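# Return the grip85 gripper to the empty stand slot

## Task

Put the adaptive gripper, tool 'grip85', into the empty slot of the tool stand so that it sits fully down in that slot (a partly seated tool is a failure). Then unlock it, pull the tool changer well away from it and leave the arm free of it. While a tool is locked on, it counts as part of the arm.

## Robot and tools

Robot and cameras: one 7-joint arm whose wrist ends in a tool changer. Two tools exist: grip50 and grip85 (a two-finger adaptive gripper). Three cameras, each 504x504 pixels: cam_head_left, cam_head_right, cam_wrist. Joint ranges (rad), base to wrist: waist -2.792..2.792, shoulder -2.269..2.269, upper arm roll -2.967..2.967, elbow -1.867..2.688, forearm roll -2.967..2.967, wrist pitch -1.396..4.538, wrist roll -2.967..2.967. Load limits (N m): 113, 113, 58.8, 58.8, 35.8, 35.8, 35.8 in that order.

Frames: the scene frame has its origin on the table top under the arm base, +z up, +y to the left when facing along +x; the base itself may be slightly tilted. The tracked point (end_effector_position) is always the centre of the changer's flat face, tool or not. The face frame's z axis points out of the arm; both grippers close along face x. grip85's grip point sits at (0, 0, 173) mm in the face frame when closed, 13 mm closer when fully open. The changer is 63 mm wide at the face; its contact block sticks out 46 mm on face -y (starting 2 mm behind the face) and its lock motor 58 mm on face +y (from 13 mm behind).

execute_actions(actions): actions is a list of actions; each action is a list of 0 to 15 rows, each row held for one 1/30 s step, and a short action repeats its final row until 15 steps (0.5 s) are done. An empty list just reports state and images. A row has 14 numbers: x, y, z (absolute target for the face centre, metres, scene frame), qw, qx, qy, qz (absolute target orientation, w first, scene frame), then tool/lock, grip50_position, grip50_force_limit, grip50_speed, grip85_position, grip85_force_limit, grip85_speed, each of these seven in [-1, 1]. lock: positive locks onto a plate touching the face, negative unlocks, 0 keeps the previous command; each takes about 1 s. Gripper position +1 is fully open; for grip85 the pads meet near -0.8 and -1 closes until blocked. force_limit spans about 20 N at -1 up to 235 N (grip85) at +1; speed spans about 20 to 150 mm/s. Gripper numbers matter only while tool_id names that tool and it is ready. Every step the commanded pose is clipped to within 70 mm and 16 degrees of the measured pose, so far targets take several actions; repeat the quaternion in every row rather than copying a drifted reported one. An action is refused if its target lies over 0.6 m from the face position along any face axis; if the first action fails that or any action is malformed, nothing runs.

move(target, speed, blocking): target is one 14-number row as above (absolute pose plus tool numbers). The face follows a straight path; speed is the path's top speed in m/s, 0.002 to 0.5 (default 0.25), with rotation capped at twice that in rad/s. Paths last 0.5 to 10 s and stop at 10 s even if short. It does not avoid obstacles and the arm can overshoot the set speed, especially near full stretch. Faster contact and a target set deeper past the contact both mean harder pushes. blocking=false returns after 0.5 s while motion continues; until a result shows the end, use wait or stop before any other motion call. The extra move: line reports the ending (done, off_target, moving, held, fault) and limits (paced = pose clipped; held = some steps blocked by a check, after which motion can jump), plus the distance to target.

wait(seconds): 0 to 10; lets time pass under the last command, returning early if a running move ends. stop(): brakes a running move; it needs room. zoom_image(camera, region): region [x0, y0, x1, y1] in pixels of that camera's latest image, at most 504 by 504. finished_scene(scene): ends the current scene (give its number) irreversibly and reports success; the goal must still hold then.

Result lines: face position and quat_wxyz, linear and angular velocity; joint positions and torques (drive outputs, offset and noisy, nonzero in free air); Hand target = the clipped pose the controller now drives toward; tool_id (grip50, grip85, none); plate_near, locked, unlocked, in_stand, unlock_refused; gripper readings (n/a until the tool is ready), object_status 0 moving, 1 blocked while opening, 2 blocked while closing, 3 reached target or pads met; position_measured counts (grip85: ~3 open, 78 = 60 mm, 130 = 40 mm, 180 = 20 mm, 230 pads touching). A pose unreachable line means the clearance check altered or blocked the command. MOTOR HOT warns from 65 °C; 80 °C brakes the arm (OVER-TEMPERATURE FAULT).

Stand and stowing: each slot is a fork; a hung plate rests behind 10 mm stops. Fork arms sit 40 to 70 mm either side of the slot centre along face x, their front tips 45 mm toward the open side, their tops 18 mm below the face of a hung plate. Slots are 180 mm apart. The plate fits only with face -y toward the fork opening. Stowing reverses a pickup: with grip85 carried about 20 mm (10 to 30 mm) above hung height and at least 110 mm out on the face -y side of the empty slot, slide in along face +y, then lower until in_stand reads 1. Hold still, send lock -1, wait for unlocked = 1, then withdraw the face from the plate (back along face -z) and clear well away; in_stand returns to 0 once the changer leaves. Away from the stand unlocking is refused (unlock_refused = 1).

Avoid: pushing any object off the table; contacts reaching 200 N or a joint's load limit (both freeze the arm 10 s and drop the rest of the call); fast or deep contacts with the stand; long heavy holds that heat motors; releasing the tool anywhere but seated in the slot.

Each tool is called after ">>>" as name(argument=value, ...) on one line, values as JSON.

## Session

>>> move(target=[0.55,0.05,0.5,0,0.7071,0.7071,0,0,0,0,0,0,0,0])

Scene clock: 1.93 s.
end_effector_position=(+0.5497, +0.0502, +0.4993) locked=0 unlocked=1 plate_near=0 in_stand=0 unlock_refused=0 tool_id=none grip50_position_measured=n/a grip50_object_status=n/a grip85_position_measured=n/a grip85_object_status=n/a end_effector_quat_wxyz=(+0.000, +0.707, +0.707, -0.000) end_effector_velocity=(-0.000, +0.000, -0.000) end_effector_angular_velocity=(-0.000, +0.001, +0.000)
Joint positions: [ 0.001 -0.198  0.297  1.858 -0.072  0.473 -1.222]
Joint velocities: [-0.    -0.     0.    -0.    -0.    -0.001  0.   ]
Joint torques (N m, as the joint torque sensors report them, + toward a larger angle): [ -1.47  38.29   3.01 -30.44  -3.     3.49  -0.35]
Motor temperatures (°C, as the motors report them): [28 31 27 30 32 29 32]
Hand target: +0.550, +0.050, +0.499; +0.000, +0.707, +0.707, -0.000
Off the commanded pose: 0.001 m, 0 deg.
move: done

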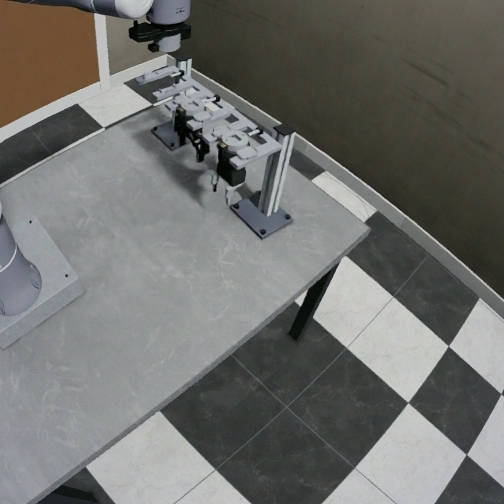

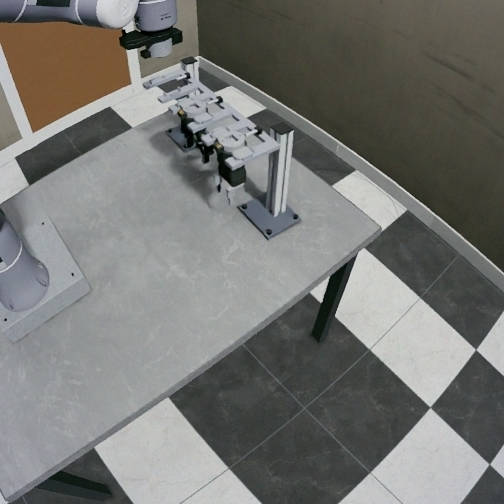

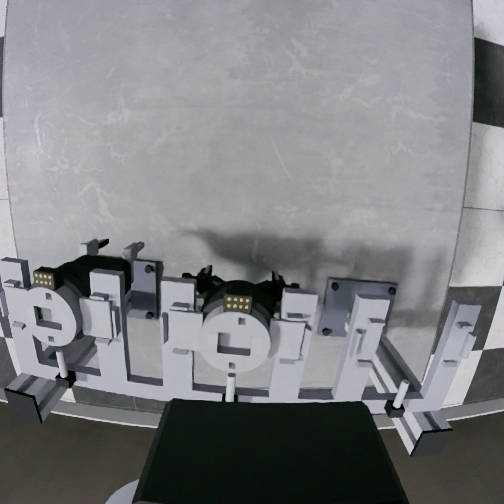

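>>> move(target=[0.634,0.029,0.45,0,0.743,0.669,0,0,0,0,0,0,0,0])

>>> zoom_image(camera="cam_wrist", region=[130,180,382,380])

Scene clock: 4.93 s.
end_effector_position=(+0.6341, +0.0293, +0.4501) locked=0 unlocked=1 plate_near=0 in_stand=0 unlock_refused=0 tool_id=none grip50_position_measured=n/a grip50_object_status=n/a grip85_position_measured=n/a grip85_object_status=n/a end_effector_quat_wxyz=(-0.000, +0.743, +0.669, +0.000) end_effector_velocity=(-0.000, +0.000, +0.001) end_effector_angular_velocity=(-0.000, -0.000, +0.000)
Joint positions: [ 0.013 -0.43   0.227  1.682 -0.116  0.526 -1.163]
Joint velocities: [ 0.     0.001 -0.    -0.    -0.    -0.    -0.   ]
Joint torques (N m, as the joint torque sensors report them, + toward a larger angle): [ -0.45  48.71   4.03 -30.22  -3.85   3.35   0.03]
Motor temperatures (°C, as the motors report them): [28 31 27 31 32 29 32]
Hand target: +0.634, +0.029, +0.450; -0.000, +0.743, +0.669, +0.000
Off the commanded pose: 0.000 m, 0 deg.
move: done

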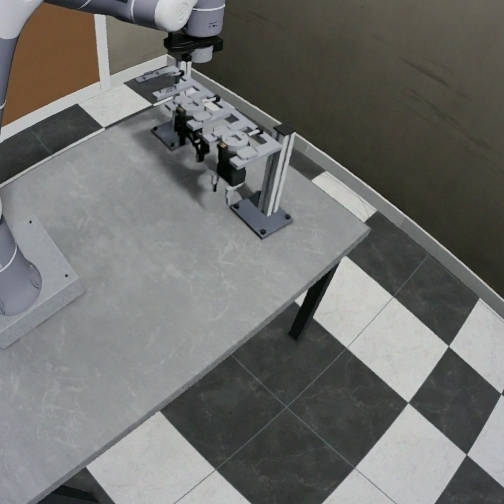

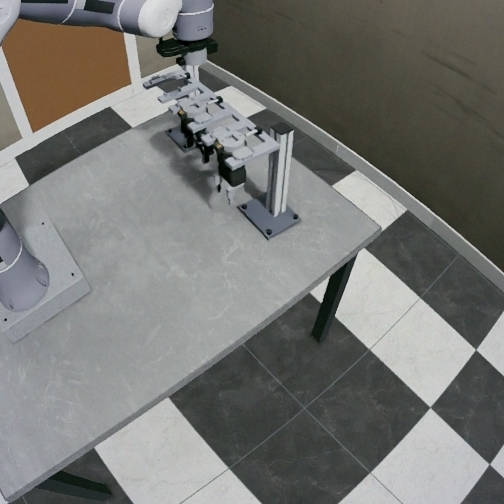

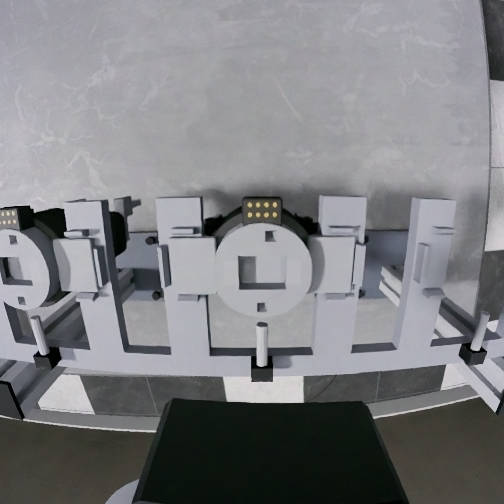

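Region (130, 180, 382, 380) of cam_wrist's 504x504 image, scaled by 2.000, with more detail than that image has; it fills the top 400 rows of this view, and the rest is white.

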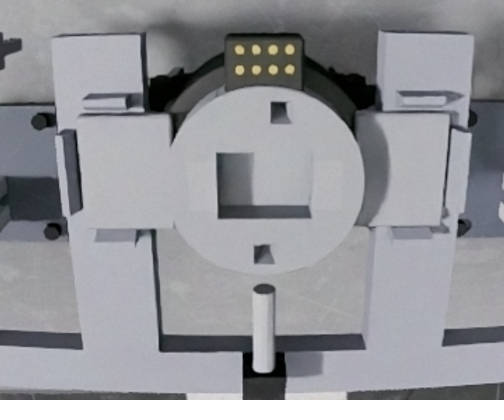

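>>> move(target=[0.6286,0.0306,0.325,0,0.743,0.669,0,0,0,0,0,0,0,0], speed=0.12)

>>> move(target=[0.6286,0.0306,0.308,0,0.743,0.669,0,0,0,0,0,0,0,0], speed=0.02)

Scene clock: 8.70 s.
end_effector_position=(+0.6284, +0.0306, +0.3250) locked=0 unlocked=1 plate_near=0 in_stand=0 unlock_refused=0 tool_id=none grip50_position_measured=n/a grip50_object_status=n/a grip85_position_measured=n/a grip85_object_status=n/a end_effector_quat_wxyz=(-0.000, +0.743, +0.669, -0.000) end_effector_velocity=(+0.000, -0.000, +0.000) end_effector_angular_velocity=(-0.001, -0.001, -0.000)
Joint positions: [ 0.038 -0.593  0.188  1.814 -0.163  0.818 -1.128]
Joint velocities: [ 0.001  0.    -0.002 -0.    -0.     0.001 -0.   ]
Joint torques (N m, as the joint torque sensors report them, + toward a larger angle): [ -0.28  51.32   4.29 -25.57  -3.18   4.91   0.39]
Motor temperatures (°C, as the motors report them): [28 31 27 31 32 29 32]
Hand target: +0.629, +0.031, +0.325; -0.000, +0.743, +0.669, +0.000
Off the commanded pose: 0.000 m, 0 deg.
move: done

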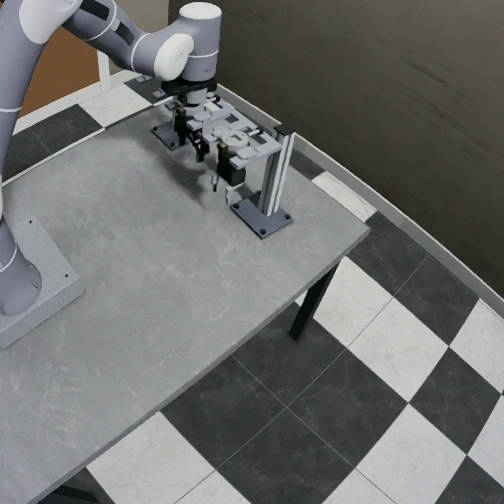

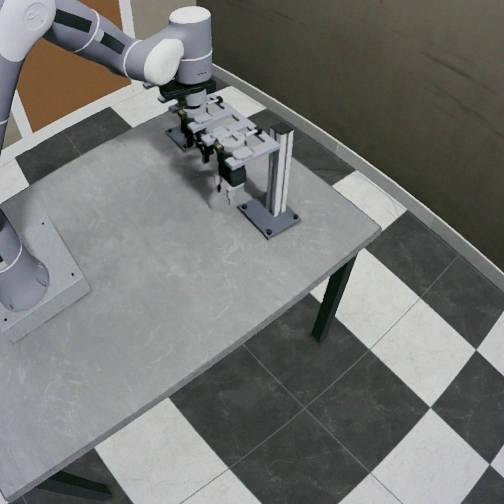

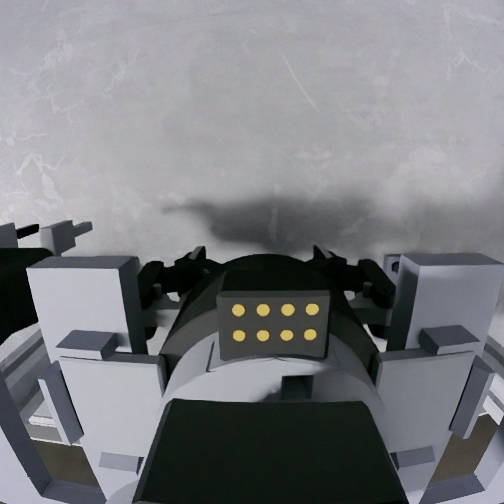

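Scene clock: 9.77 s.
end_effector_position=(+0.6300, +0.0311, +0.3107) locked=0 unlocked=1 plate_near=0 in_stand=0 unlock_refused=0 tool_id=none grip50_position_measured=n/a grip50_object_status=n/a grip85_position_measured=n/a grip85_object_status=n/a end_effector_quat_wxyz=(+0.002, +0.743, +0.670, +0.002) end_effector_velocity=(+0.000, +0.000, +0.000) end_effector_angular_velocity=(-0.000, -0.000, -0.000)
Joint positions: [ 0.044 -0.619  0.18   1.819 -0.17   0.856 -1.124]
Joint velocities: [-0. -0.  0. -0. -0.  0.  0.]
Joint torques (N m, as the joint torque sensors report them, + toward a larger angle): [ -2.41  35.08   3.1  -15.47  -1.51   2.52   0.56]
Motor temperatures (°C, as the motors report them): [28 32 27 31 32 29 32]
Hand target: +0.629, +0.031, +0.308; -0.000, +0.743, +0.669, +0.000
Off the commanded pose: 0.003 m, 0 deg.
move: done

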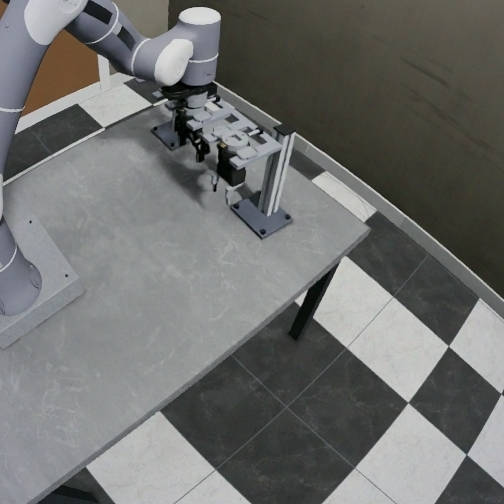

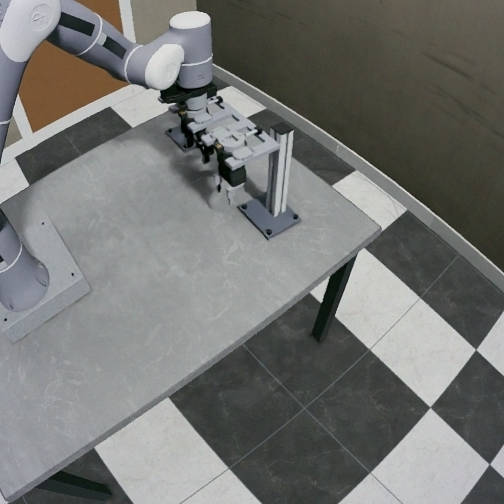

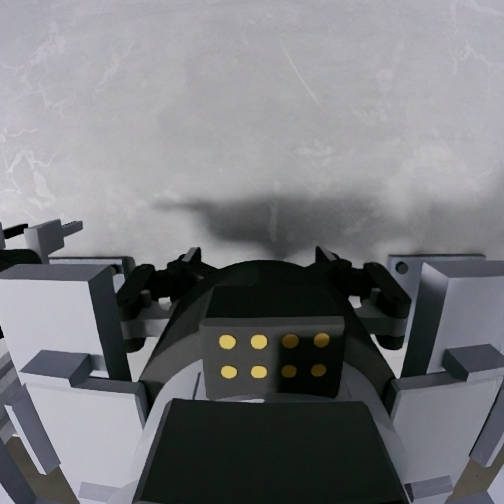

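>>> execute_actions(actions=[[[0.6285,0.032,0.313,0,0.743,0.669,0,0,0,0,0,0,0,0]],[[0.6282,0.0337,0.313,0,0.743,0.669,0,0,0,0,0,0,0,0]],[[0.6282,0.0337,0.310,0,0.743,0.669,0,0,0,0,0,0,0,0]],[[0.6282,0.0337,0.307,0,0.743,0.669,0,0,0,0,0,0,0,0]],[[0.6282,0.0337,0.305,0,0.743,0.669,0,0,0,0,0,0,0,0]]])

Scene clock: 14.43 s.
end_effector_position=(+0.6282, +0.0339, +0.3051) locked=0 unlocked=1 plate_near=0 in_stand=1 unlock_refused=0 tool_id=none grip50_position_measured=n/a grip50_object_status=n/a grip85_position_measured=n/a grip85_object_status=n/a end_effector_quat_wxyz=(-0.000, +0.743, +0.669, +0.000) end_effector_velocity=(-0.000, +0.000, -0.000) end_effector_angular_velocity=(+0.000, +0.000, +0.000)
Joint positions: [ 0.05  -0.627  0.178  1.823 -0.17   0.862 -1.118]
Joint velocities: [ 0. -0.  0.  0. -0.  0. -0.]
Joint torques (N m, as the joint torque sensors report them, + toward a larger angle): [ -2.04  50.69   3.13 -23.76  -2.78   4.74   0.34]
Motor temperatures (°C, as the motors report them): [28 32 27 31 32 29 32]
Hand target: +0.628, +0.034, +0.305; -0.000, +0.743, +0.669, +0.000
Off the commanded pose: 0.000 m, 0 deg.

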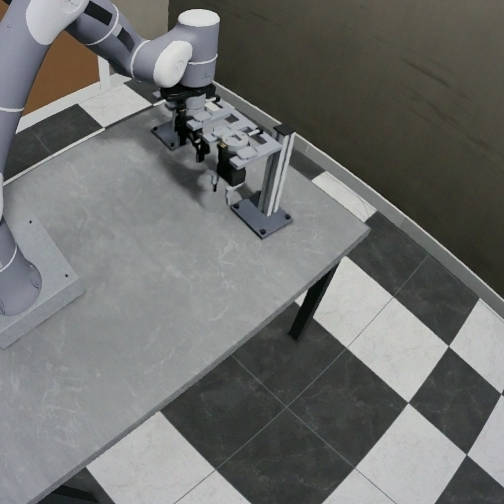

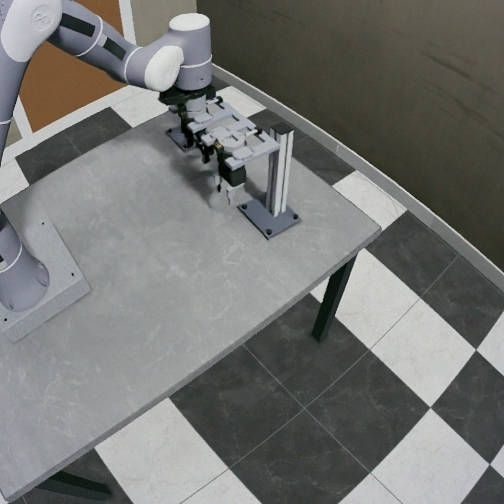

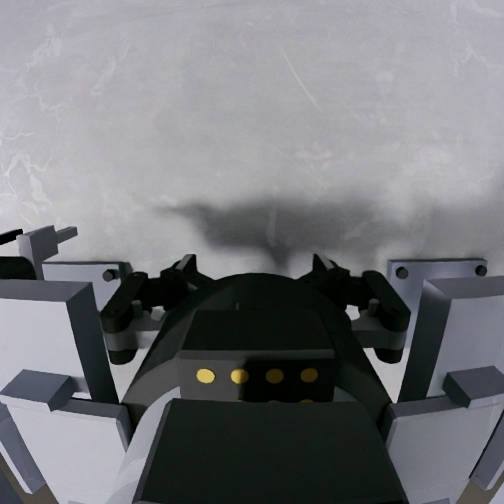

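>>> execute_actions(actions=[[[0.6282,0.034,0.3025,0,0.743,0.669,0,0,0,0,0,0,0,0]],[[0.6282,0.034,0.300,0,0.743,0.669,0,0,0,0,0,0,0,0]],[[0.6282,0.034,0.300,0,0.743,0.669,0,1,0,0,0,1,0,0]],[[0.6282,0.034,0.300,0,0.743,0.669,0,1,0,0,0,1,0,0]],[[0.6282,0.034,0.300,0,0.743,0.669,0,1,0,0,0,1,0,0]]])

Scene clock: 19.00 s.
end_effector_position=(+0.6284, +0.0343, +0.3033) locked=0 unlocked=0 plate_near=0 in_stand=1 unlock_refused=0 tool_id=none grip50_position_measured=n/a grip50_object_status=n/a grip85_position_measured=n/a grip85_object_status=n/a end_effector_quat_wxyz=(+0.001, +0.742, +0.670, +0.001) end_effector_velocity=(+0.000, +0.000, +0.000) end_effector_angular_velocity=(+0.000, -0.000, +0.000)
Joint positions: [ 0.052 -0.63   0.176  1.825 -0.172  0.87  -1.118]
Joint velocities: [-0.  0.  0.  0. -0.  0. -0.]
Joint torques (N m, as the joint torque sensors report them, + toward a larger angle): [  0.98  19.01   0.37 -25.49  -1.64   8.19   2.38]
Motor temperatures (°C, as the motors report them): [28 32 27 31 32 29 32]
Hand target: +0.628, +0.034, +0.300; -0.000, +0.743, +0.669, -0.000
Off the commanded pose: 0.003 m, 0 deg.

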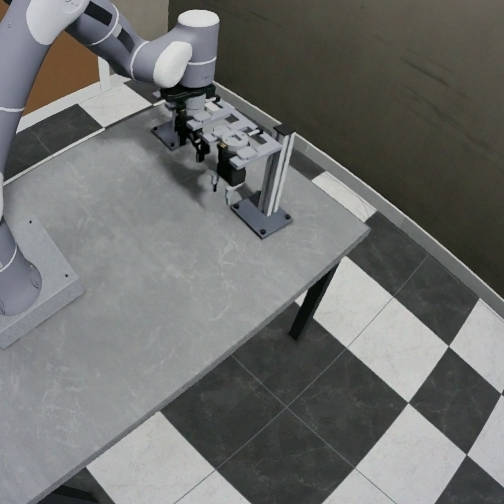

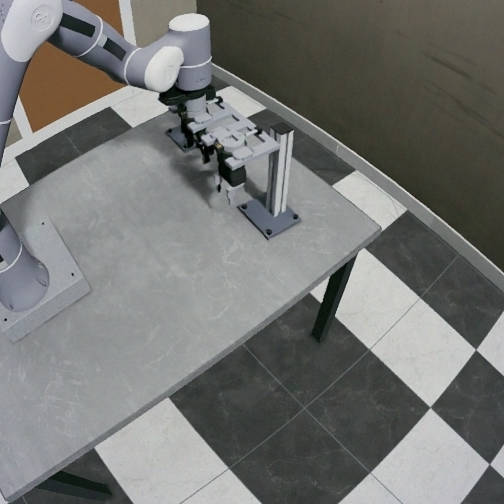

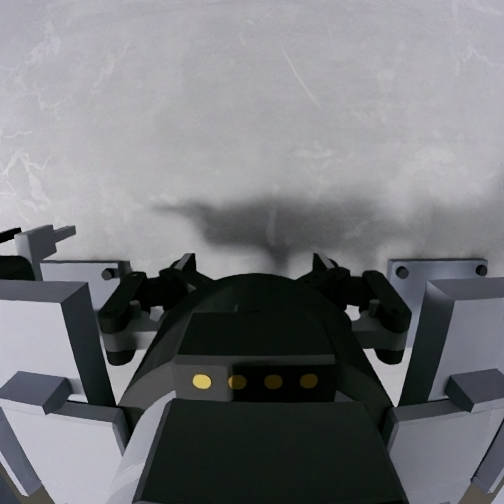

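>>> execute_actions(actions=[[[0.628,0.0346,0.305,0,0.737,0.676,0,-1,0,0,0,1,0,0]],[[0.628,0.0346,0.305,0,0.737,0.676,0,-1,0,0,0,1,0,0]],[[0.628,0.0346,0.305,0,0.737,0.676,0,-1,0,0,0,1,0,0]],[[0.628,0.0346,0.3025,0,0.737,0.676,0,0,0,0,0,1,0,0]],[[0.628,0.0346,0.300,0,0.737,0.676,0,0,0,0,0,1,0,0]]])

Scene clock: 23.77 s.
end_effector_position=(+0.6282, +0.0346, +0.3020) locked=0 unlocked=1 plate_near=0 in_stand=1 unlock_refused=0 tool_id=none grip50_position_measured=n/a grip50_object_status=n/a grip85_position_measured=n/a grip85_object_status=n/a end_effector_quat_wxyz=(+0.001, +0.737, +0.676, +0.001) end_effector_velocity=(+0.000, +0.000, +0.000) end_effector_angular_velocity=(+0.000, -0.001, +0.000)
Joint positions: [ 0.05  -0.632  0.178  1.826 -0.174  0.871 -1.133]
Joint velocities: [ 0.     0.    -0.     0.     0.     0.001 -0.   ]
Joint torques (N m, as the joint torque sensors report them, + toward a larger angle): [  1.23  31.21   2.63 -24.63  -2.22   6.97   1.17]
Motor temperatures (°C, as the motors report them): [28 32 27 32 32 29 32]
Hand target: +0.628, +0.035, +0.300; -0.000, +0.737, +0.676, -0.000
Off the commanded pose: 0.002 m, 0 deg.

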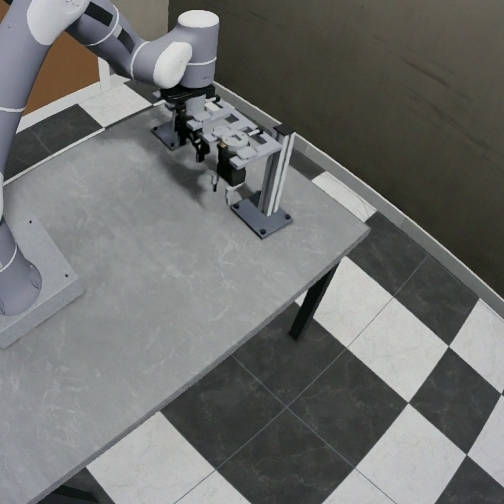

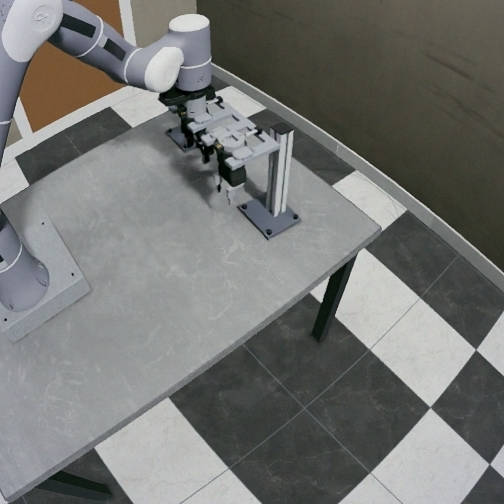

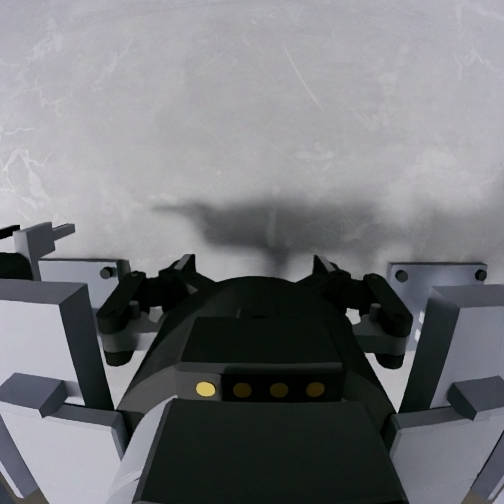

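Closer; adding a bit more yaw and a small −x shift.

>>> execute_actions(actions=[[[0.6272,0.0346,0.304,0,0.733,0.680,0,0,0,0,0,1,0,0]],[[0.6272,0.0346,0.304,0,0.733,0.680,0,0,0,0,0,1,0,0]],[[0.6272,0.0346,0.302,0,0.733,0.680,0,0,0,0,0,1,0,0]],[[0.6272,0.0346,0.2995,0,0.733,0.680,0,0,0,0,0,1,0,0]]])

Scene clock: 27.07 s.
end_effector_position=(+0.6277, +0.0347, +0.3010) locked=0 unlocked=1 plate_near=1 in_stand=1 unlock_refused=0 tool_id=none grip50_position_measured=n/a grip50_object_status=n/a grip85_position_measured=n/a grip85_object_status=n/a end_effector_quat_wxyz=(+0.001, +0.733, +0.680, +0.001) end_effector_velocity=(+0.000, -0.000, -0.000) end_effector_angular_velocity=(-0.000, +0.000, -0.000)
Joint positions: [ 0.049 -0.633  0.179  1.828 -0.176  0.875 -1.143]
Joint velocities: [ 0. -0. -0.  0.  0.  0. -0.]
Joint torques (N m, as the joint torque sensors report them, + toward a larger angle): [ -0.38  39.87   3.42 -20.82  -2.33   4.8    0.73]
Motor temperatures (°C, as the motors report them): [28 32 27 32 32 29 32]
Hand target: +0.627, +0.035, +0.300; -0.000, +0.733, +0.680, -0.000
Off the commanded pose: 0.002 m, 0 deg.

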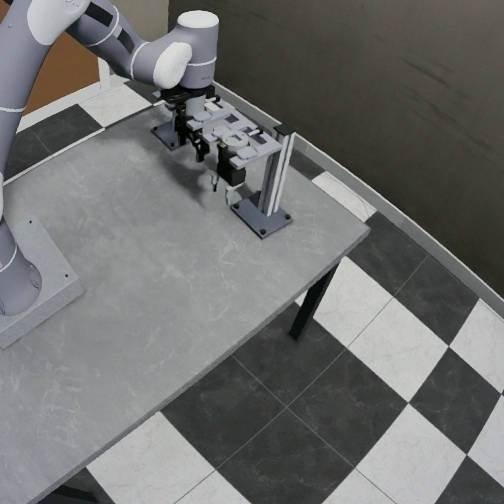

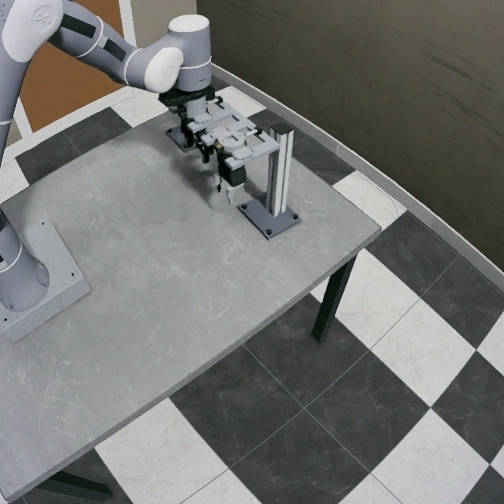

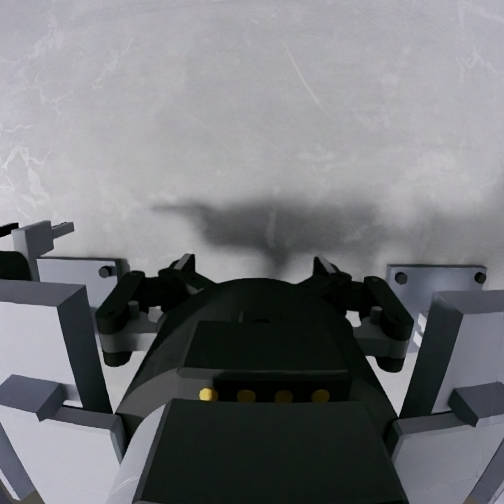

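>>> execute_actions(actions=[[[0.6275,0.0347,0.3003,0,0.733,0.680,0,1,0,0,0,1,0,0]],[[0.6275,0.0347,0.3003,0,0.733,0.680,0,1,0,0,0,1,0,0]],[[0.6275,0.0347,0.3003,0,0.733,0.680,0,1,0,0,0,1,0,0]]])

>>> move(target=[0.6275,0.0347,0.321,0,0.733,0.680,0,0,0,0,0,1,0,0], speed=0.05)

>>> move(target=[0.5079,0.0437,0.321,0,0.733,0.680,0,0,0,0,0,1,0,0], speed=0.1)

>>> move(target=[0.5189,0.2234,0.321,0,0.733,0.680,0,0,0,0,0,1,0,0], speed=0.15)

>>> move(target=[0.6385,0.2144,0.321,0,0.733,0.680,0,0,0,0,0,1,0,0], speed=0.08)

Scene clock: 33.47 s.
end_effector_position=(+0.6278, +0.0348, +0.3013) locked=1 unlocked=0 plate_near=1 in_stand=1 unlock_refused=0 tool_id=grip85 grip50_position_measured=n/a grip50_object_status=n/a grip85_position_measured=n/a grip85_object_status=n/a end_effector_quat_wxyz=(+0.001, +0.733, +0.680, +0.001) end_effector_velocity=(+0.000, -0.000, +0.000) end_effector_angular_velocity=(-0.000, -0.000, -0.000)
Joint positions: [ 0.049 -0.633  0.179  1.827 -0.176  0.873 -1.143]
Joint velocities: [-0.  0. -0. -0. -0.  0.  0.]
Joint torques (N m, as the joint torque sensors report them, + toward a larger angle): [ -2.    51.38   5.48 -28.02  -2.45   5.93   0.5 ]
Motor temperatures (°C, as the motors report them): [28 32 27 32 32 29 32]
Hand target: +0.627, +0.035, +0.300; -0.000, +0.733, +0.680, +0.000
Off the commanded pose: 0.001 m, 0 deg.

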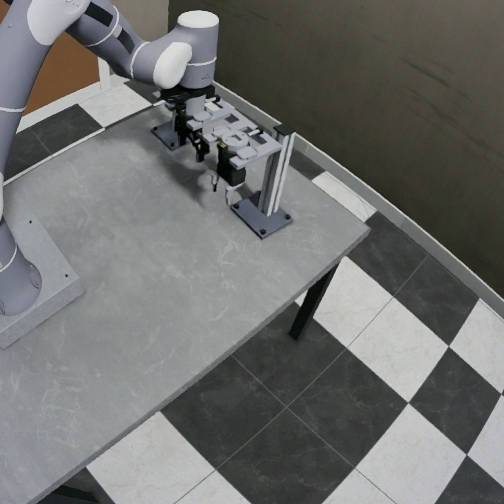

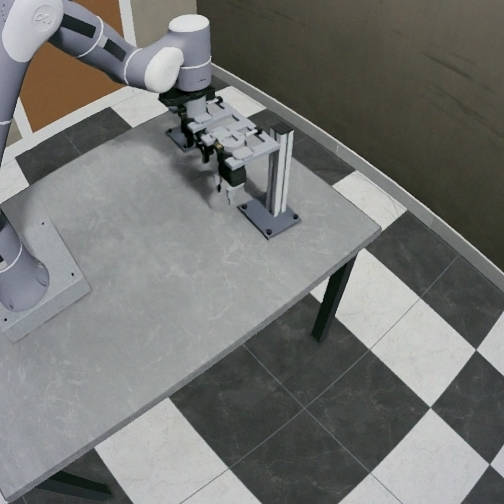

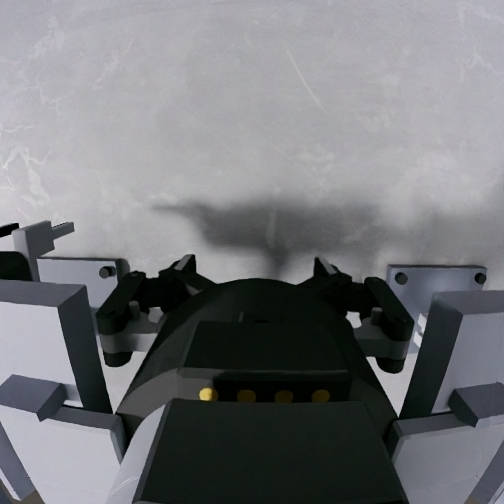

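Scene clock: 34.20 s.
end_effector_position=(+0.6277, +0.0347, +0.3212) locked=1 unlocked=0 plate_near=1 in_stand=0 unlock_refused=0 tool_id=grip85 grip50_position_measured=n/a grip50_object_status=n/a grip85_position_measured=n/a grip85_object_status=n/a end_effector_quat_wxyz=(+0.000, +0.733, +0.680, +0.000) end_effector_velocity=(-0.000, -0.000, +0.000) end_effector_angular_velocity=(+0.001, +0.000, -0.000)
Joint positions: [ 0.042 -0.599  0.19   1.818 -0.168  0.829 -1.147]
Joint velocities: [-0.001  0.     0.001  0.     0.    -0.     0.   ]
Joint torques (N m, as the joint torque sensors report them, + toward a larger angle): [ -1.78  58.41   5.8  -29.89  -3.13   4.76  -0.4 ]
Motor temperatures (°C, as the motors report them): [28 33 27 32 32 29 32]
Hand target: +0.627, +0.035, +0.321; +0.000, +0.733, +0.680, -0.000
Off the commanded pose: 0.000 m, 0 deg.
move: done

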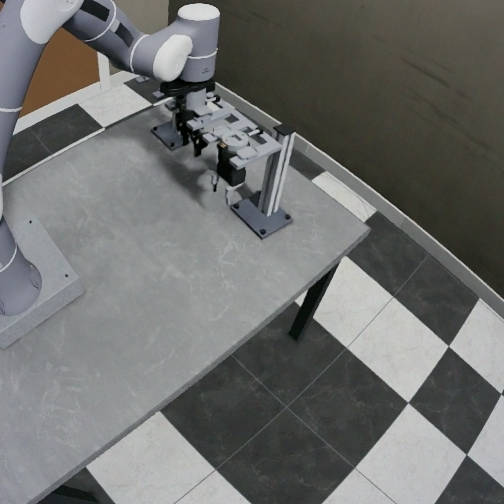

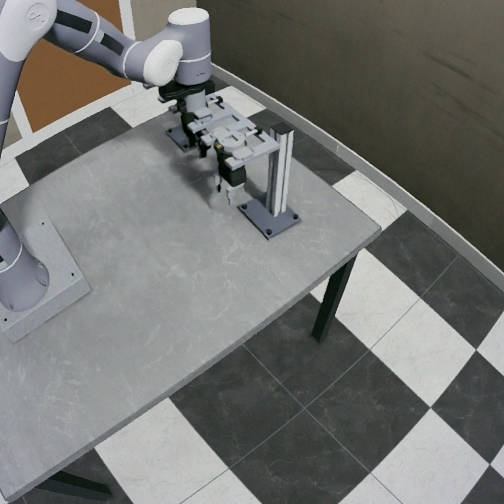

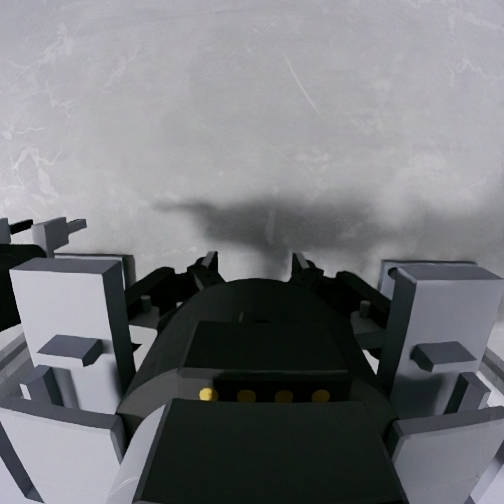

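Scene clock: 35.73 s.
end_effector_position=(+0.5078, +0.0433, +0.3209) locked=1 unlocked=0 plate_near=1 in_stand=0 unlock_refused=0 tool_id=grip85 grip50_position_measured=n/a grip50_object_status=n/a grip85_position_measured=n/a grip85_object_status=n/a end_effector_quat_wxyz=(+0.000, +0.733, +0.680, -0.000) end_effector_velocity=(-0.000, +0.000, -0.000) end_effector_angular_velocity=(+0.000, -0.000, +0.000)
Joint positions: [ 0.057 -0.392  0.222  2.189 -0.166  0.992 -1.07 ]
Joint velocities: [-0.    -0.     0.001  0.     0.     0.     0.   ]
Joint torques (N m, as the joint torque sensors report them, + toward a larger angle): [ -1.25  45.73   3.87 -26.1   -2.69   6.21   0.5 ]
Motor temperatures (°C, as the motors report them): [28 33 27 32 32 29 32]
Hand target: +0.508, +0.043, +0.321; +0.000, +0.733, +0.680, +0.000
Off the commanded pose: 0.000 m, 0 deg.
move: done

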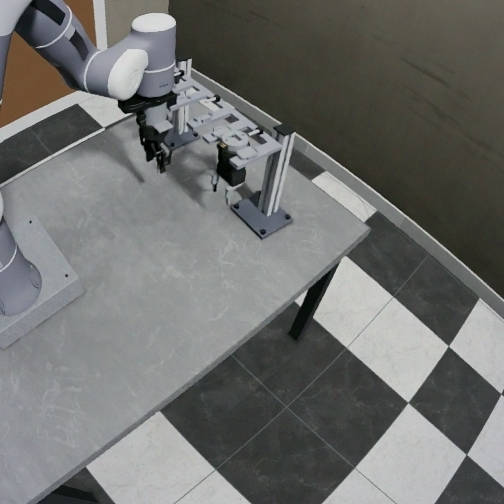

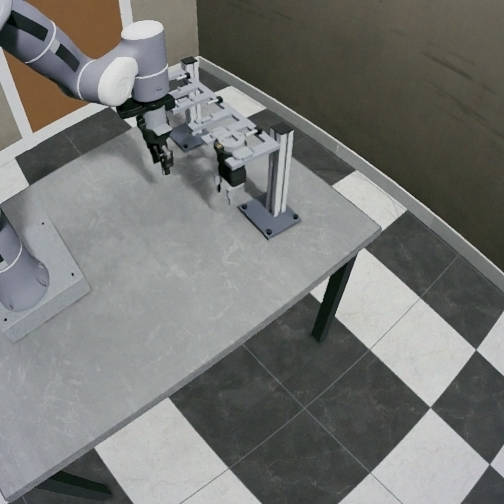

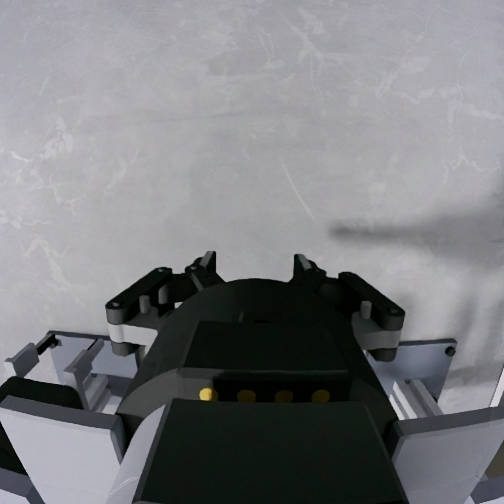

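Scene clock: 37.27 s.
end_effector_position=(+0.5187, +0.2232, +0.3211) locked=1 unlocked=0 plate_near=1 in_stand=0 unlock_refused=0 tool_id=grip85 grip50_position_measured=n/a grip50_object_status=n/a grip85_position_measured=3 grip85_object_status=3 end_effector_quat_wxyz=(+0.001, +0.733, +0.680, +0.000) end_effector_velocity=(+0.000, +0.000, +0.000) end_effector_angular_velocity=(+0.000, -0.000, +0.000)
Joint positions: [ 0.323 -0.5    0.266  2.02  -0.22   0.919 -0.739]
Joint velocities: [-0.  0.  0.  0.  0. -0. -0.]
Joint torques (N m, as the joint torque sensors report them, + toward a larger angle): [ -1.11  51.51   5.49 -28.62  -3.08   4.87   0.63]
Motor temperatures (°C, as the motors report them): [28 33 27 32 32 29 32]
Hand target: +0.519, +0.223, +0.321; +0.001, +0.733, +0.680, +0.000
Off the commanded pose: 0.000 m, 0 deg.
move: done

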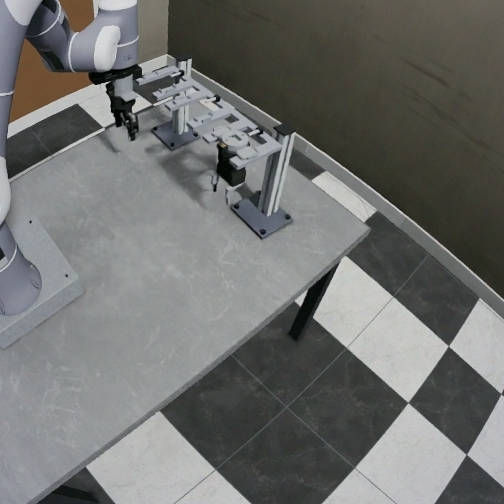

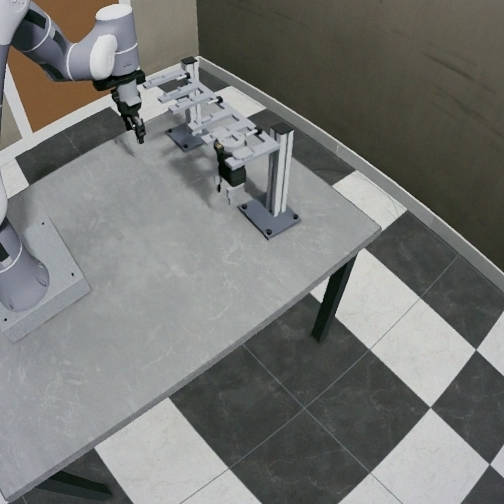

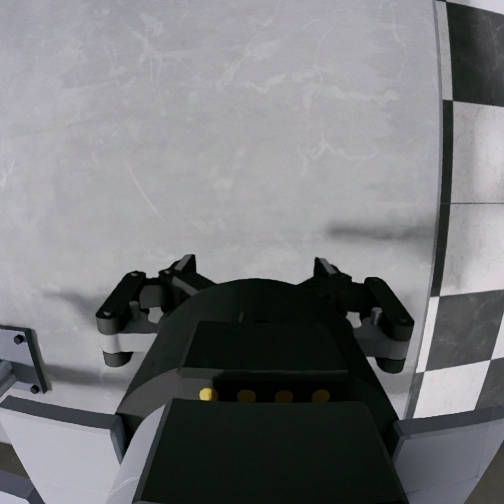

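Scene clock: 39.07 s.
end_effector_position=(+0.6386, +0.2150, +0.3212) locked=1 unlocked=0 plate_near=1 in_stand=0 unlock_refused=0 tool_id=grip85 grip50_position_measured=n/a grip50_object_status=n/a grip85_position_measured=3 grip85_object_status=3 end_effector_quat_wxyz=(-0.000, +0.733, +0.680, +0.000) end_effector_velocity=(-0.000, +0.000, +0.000) end_effector_angular_velocity=(+0.001, -0.000, +0.000)
Joint positions: [ 0.271 -0.696  0.238  1.657 -0.216  0.752 -0.867]
Joint velocities: [-0.001  0.     0.001 -0.    -0.     0.     0.   ]
Joint torques (N m, as the joint torque sensors report them, + toward a larger angle): [ -1.51  63.41   7.72 -32.35  -3.61   4.76  -0.39]
Motor temperatures (°C, as the motors report them): [28 33 27 33 32 29 32]
Hand target: +0.639, +0.215, +0.321; -0.000, +0.733, +0.680, -0.000
Off the commanded pose: 0.001 m, 0 deg.
move: done

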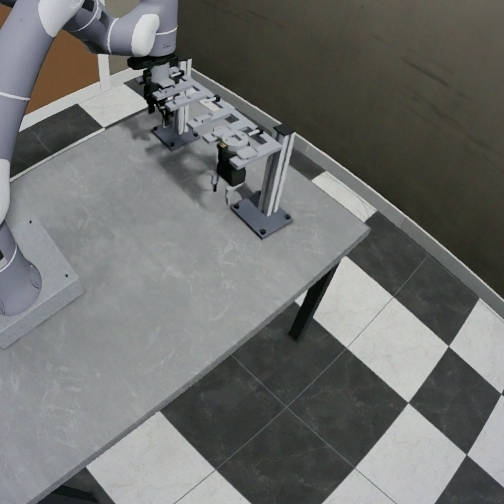

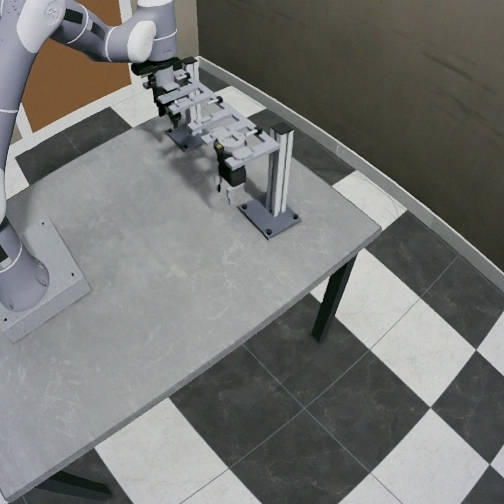

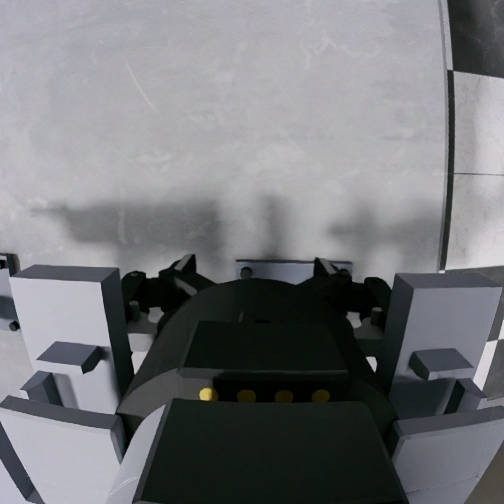

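>>> move(target=[0.641,0.2142,0.321,0,0.733,0.680,0,0,0,0,0,1,0,0], speed=0.02)

>>> move(target=[0.641,0.2142,0.3005,0,0.733,0.680,0,0,0,0,0,1,0,0], speed=0.02)

Scene clock: 41.30 s.
end_effector_position=(+0.6410, +0.2143, +0.3211) locked=1 unlocked=0 plate_near=1 in_stand=0 unlock_refused=0 tool_id=grip85 grip50_position_measured=n/a grip50_object_status=n/a grip85_position_measured=3 grip85_object_status=3 end_effector_quat_wxyz=(-0.000, +0.733, +0.680, +0.000) end_effector_velocity=(+0.000, -0.000, +0.000) end_effector_angular_velocity=(-0.000, -0.000, -0.000)
Joint positions: [ 0.269 -0.7    0.238  1.649 -0.216  0.749 -0.87 ]
Joint velocities: [-0.  0.  0. -0. -0. -0. -0.]
Joint torques (N m, as the joint torque sensors report them, + toward a larger angle): [ -1.67  63.14   7.05 -32.27  -4.4    4.79  -0.59]
Motor temperatures (°C, as the motors report them): [28 33 27 33 32 29 32]
Hand target: +0.641, +0.214, +0.321; -0.000, +0.733, +0.680, -0.000
Off the commanded pose: 0.000 m, 0 deg.
move: done

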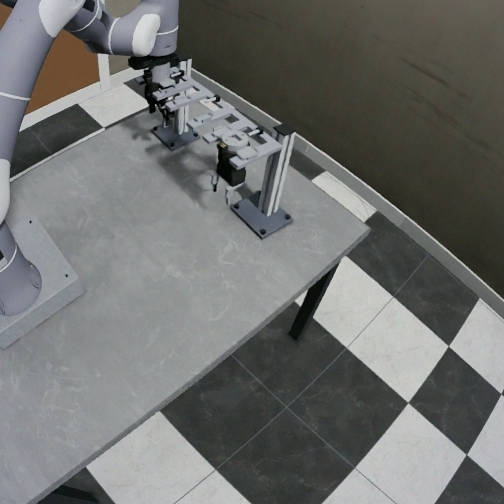

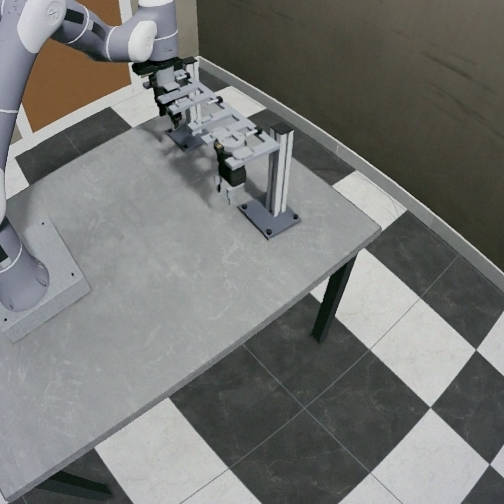

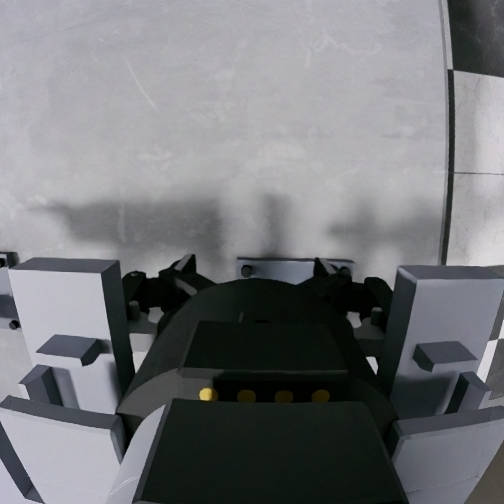

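Scene clock: 42.57 s.
end_effector_position=(+0.6410, +0.2147, +0.3016) locked=1 unlocked=0 plate_near=1 in_stand=1 unlock_refused=0 tool_id=grip85 grip50_position_measured=n/a grip50_object_status=n/a grip85_position_measured=3 grip85_object_status=3 end_effector_quat_wxyz=(+0.000, +0.733, +0.681, +0.000) end_effector_velocity=(+0.000, -0.000, -0.000) end_effector_angular_velocity=(-0.000, +0.000, -0.000)
Joint positions: [ 0.276 -0.73   0.227  1.658 -0.223  0.788 -0.867]
Joint velocities: [ 0. -0. -0.  0. -0. -0. -0.]
Joint torques (N m, as the joint torque sensors report them, + toward a larger angle): [ -2.89  56.05   4.43 -30.25  -3.43   7.32   0.95]
Motor temperatures (°C, as the motors report them): [28 33 27 33 32 29 32]
Hand target: +0.641, +0.214, +0.301; -0.000, +0.733, +0.680, +0.000
Off the commanded pose: 0.001 m, 0 deg.
move: done

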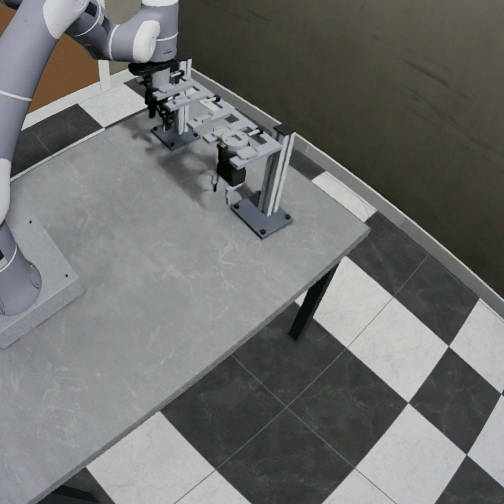

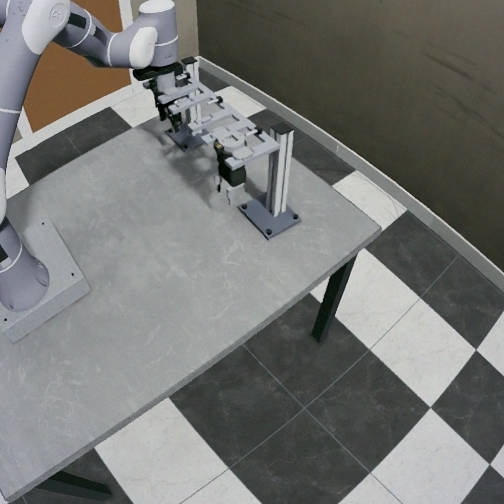

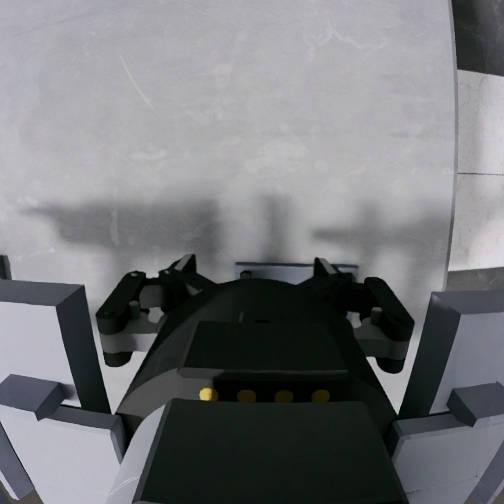

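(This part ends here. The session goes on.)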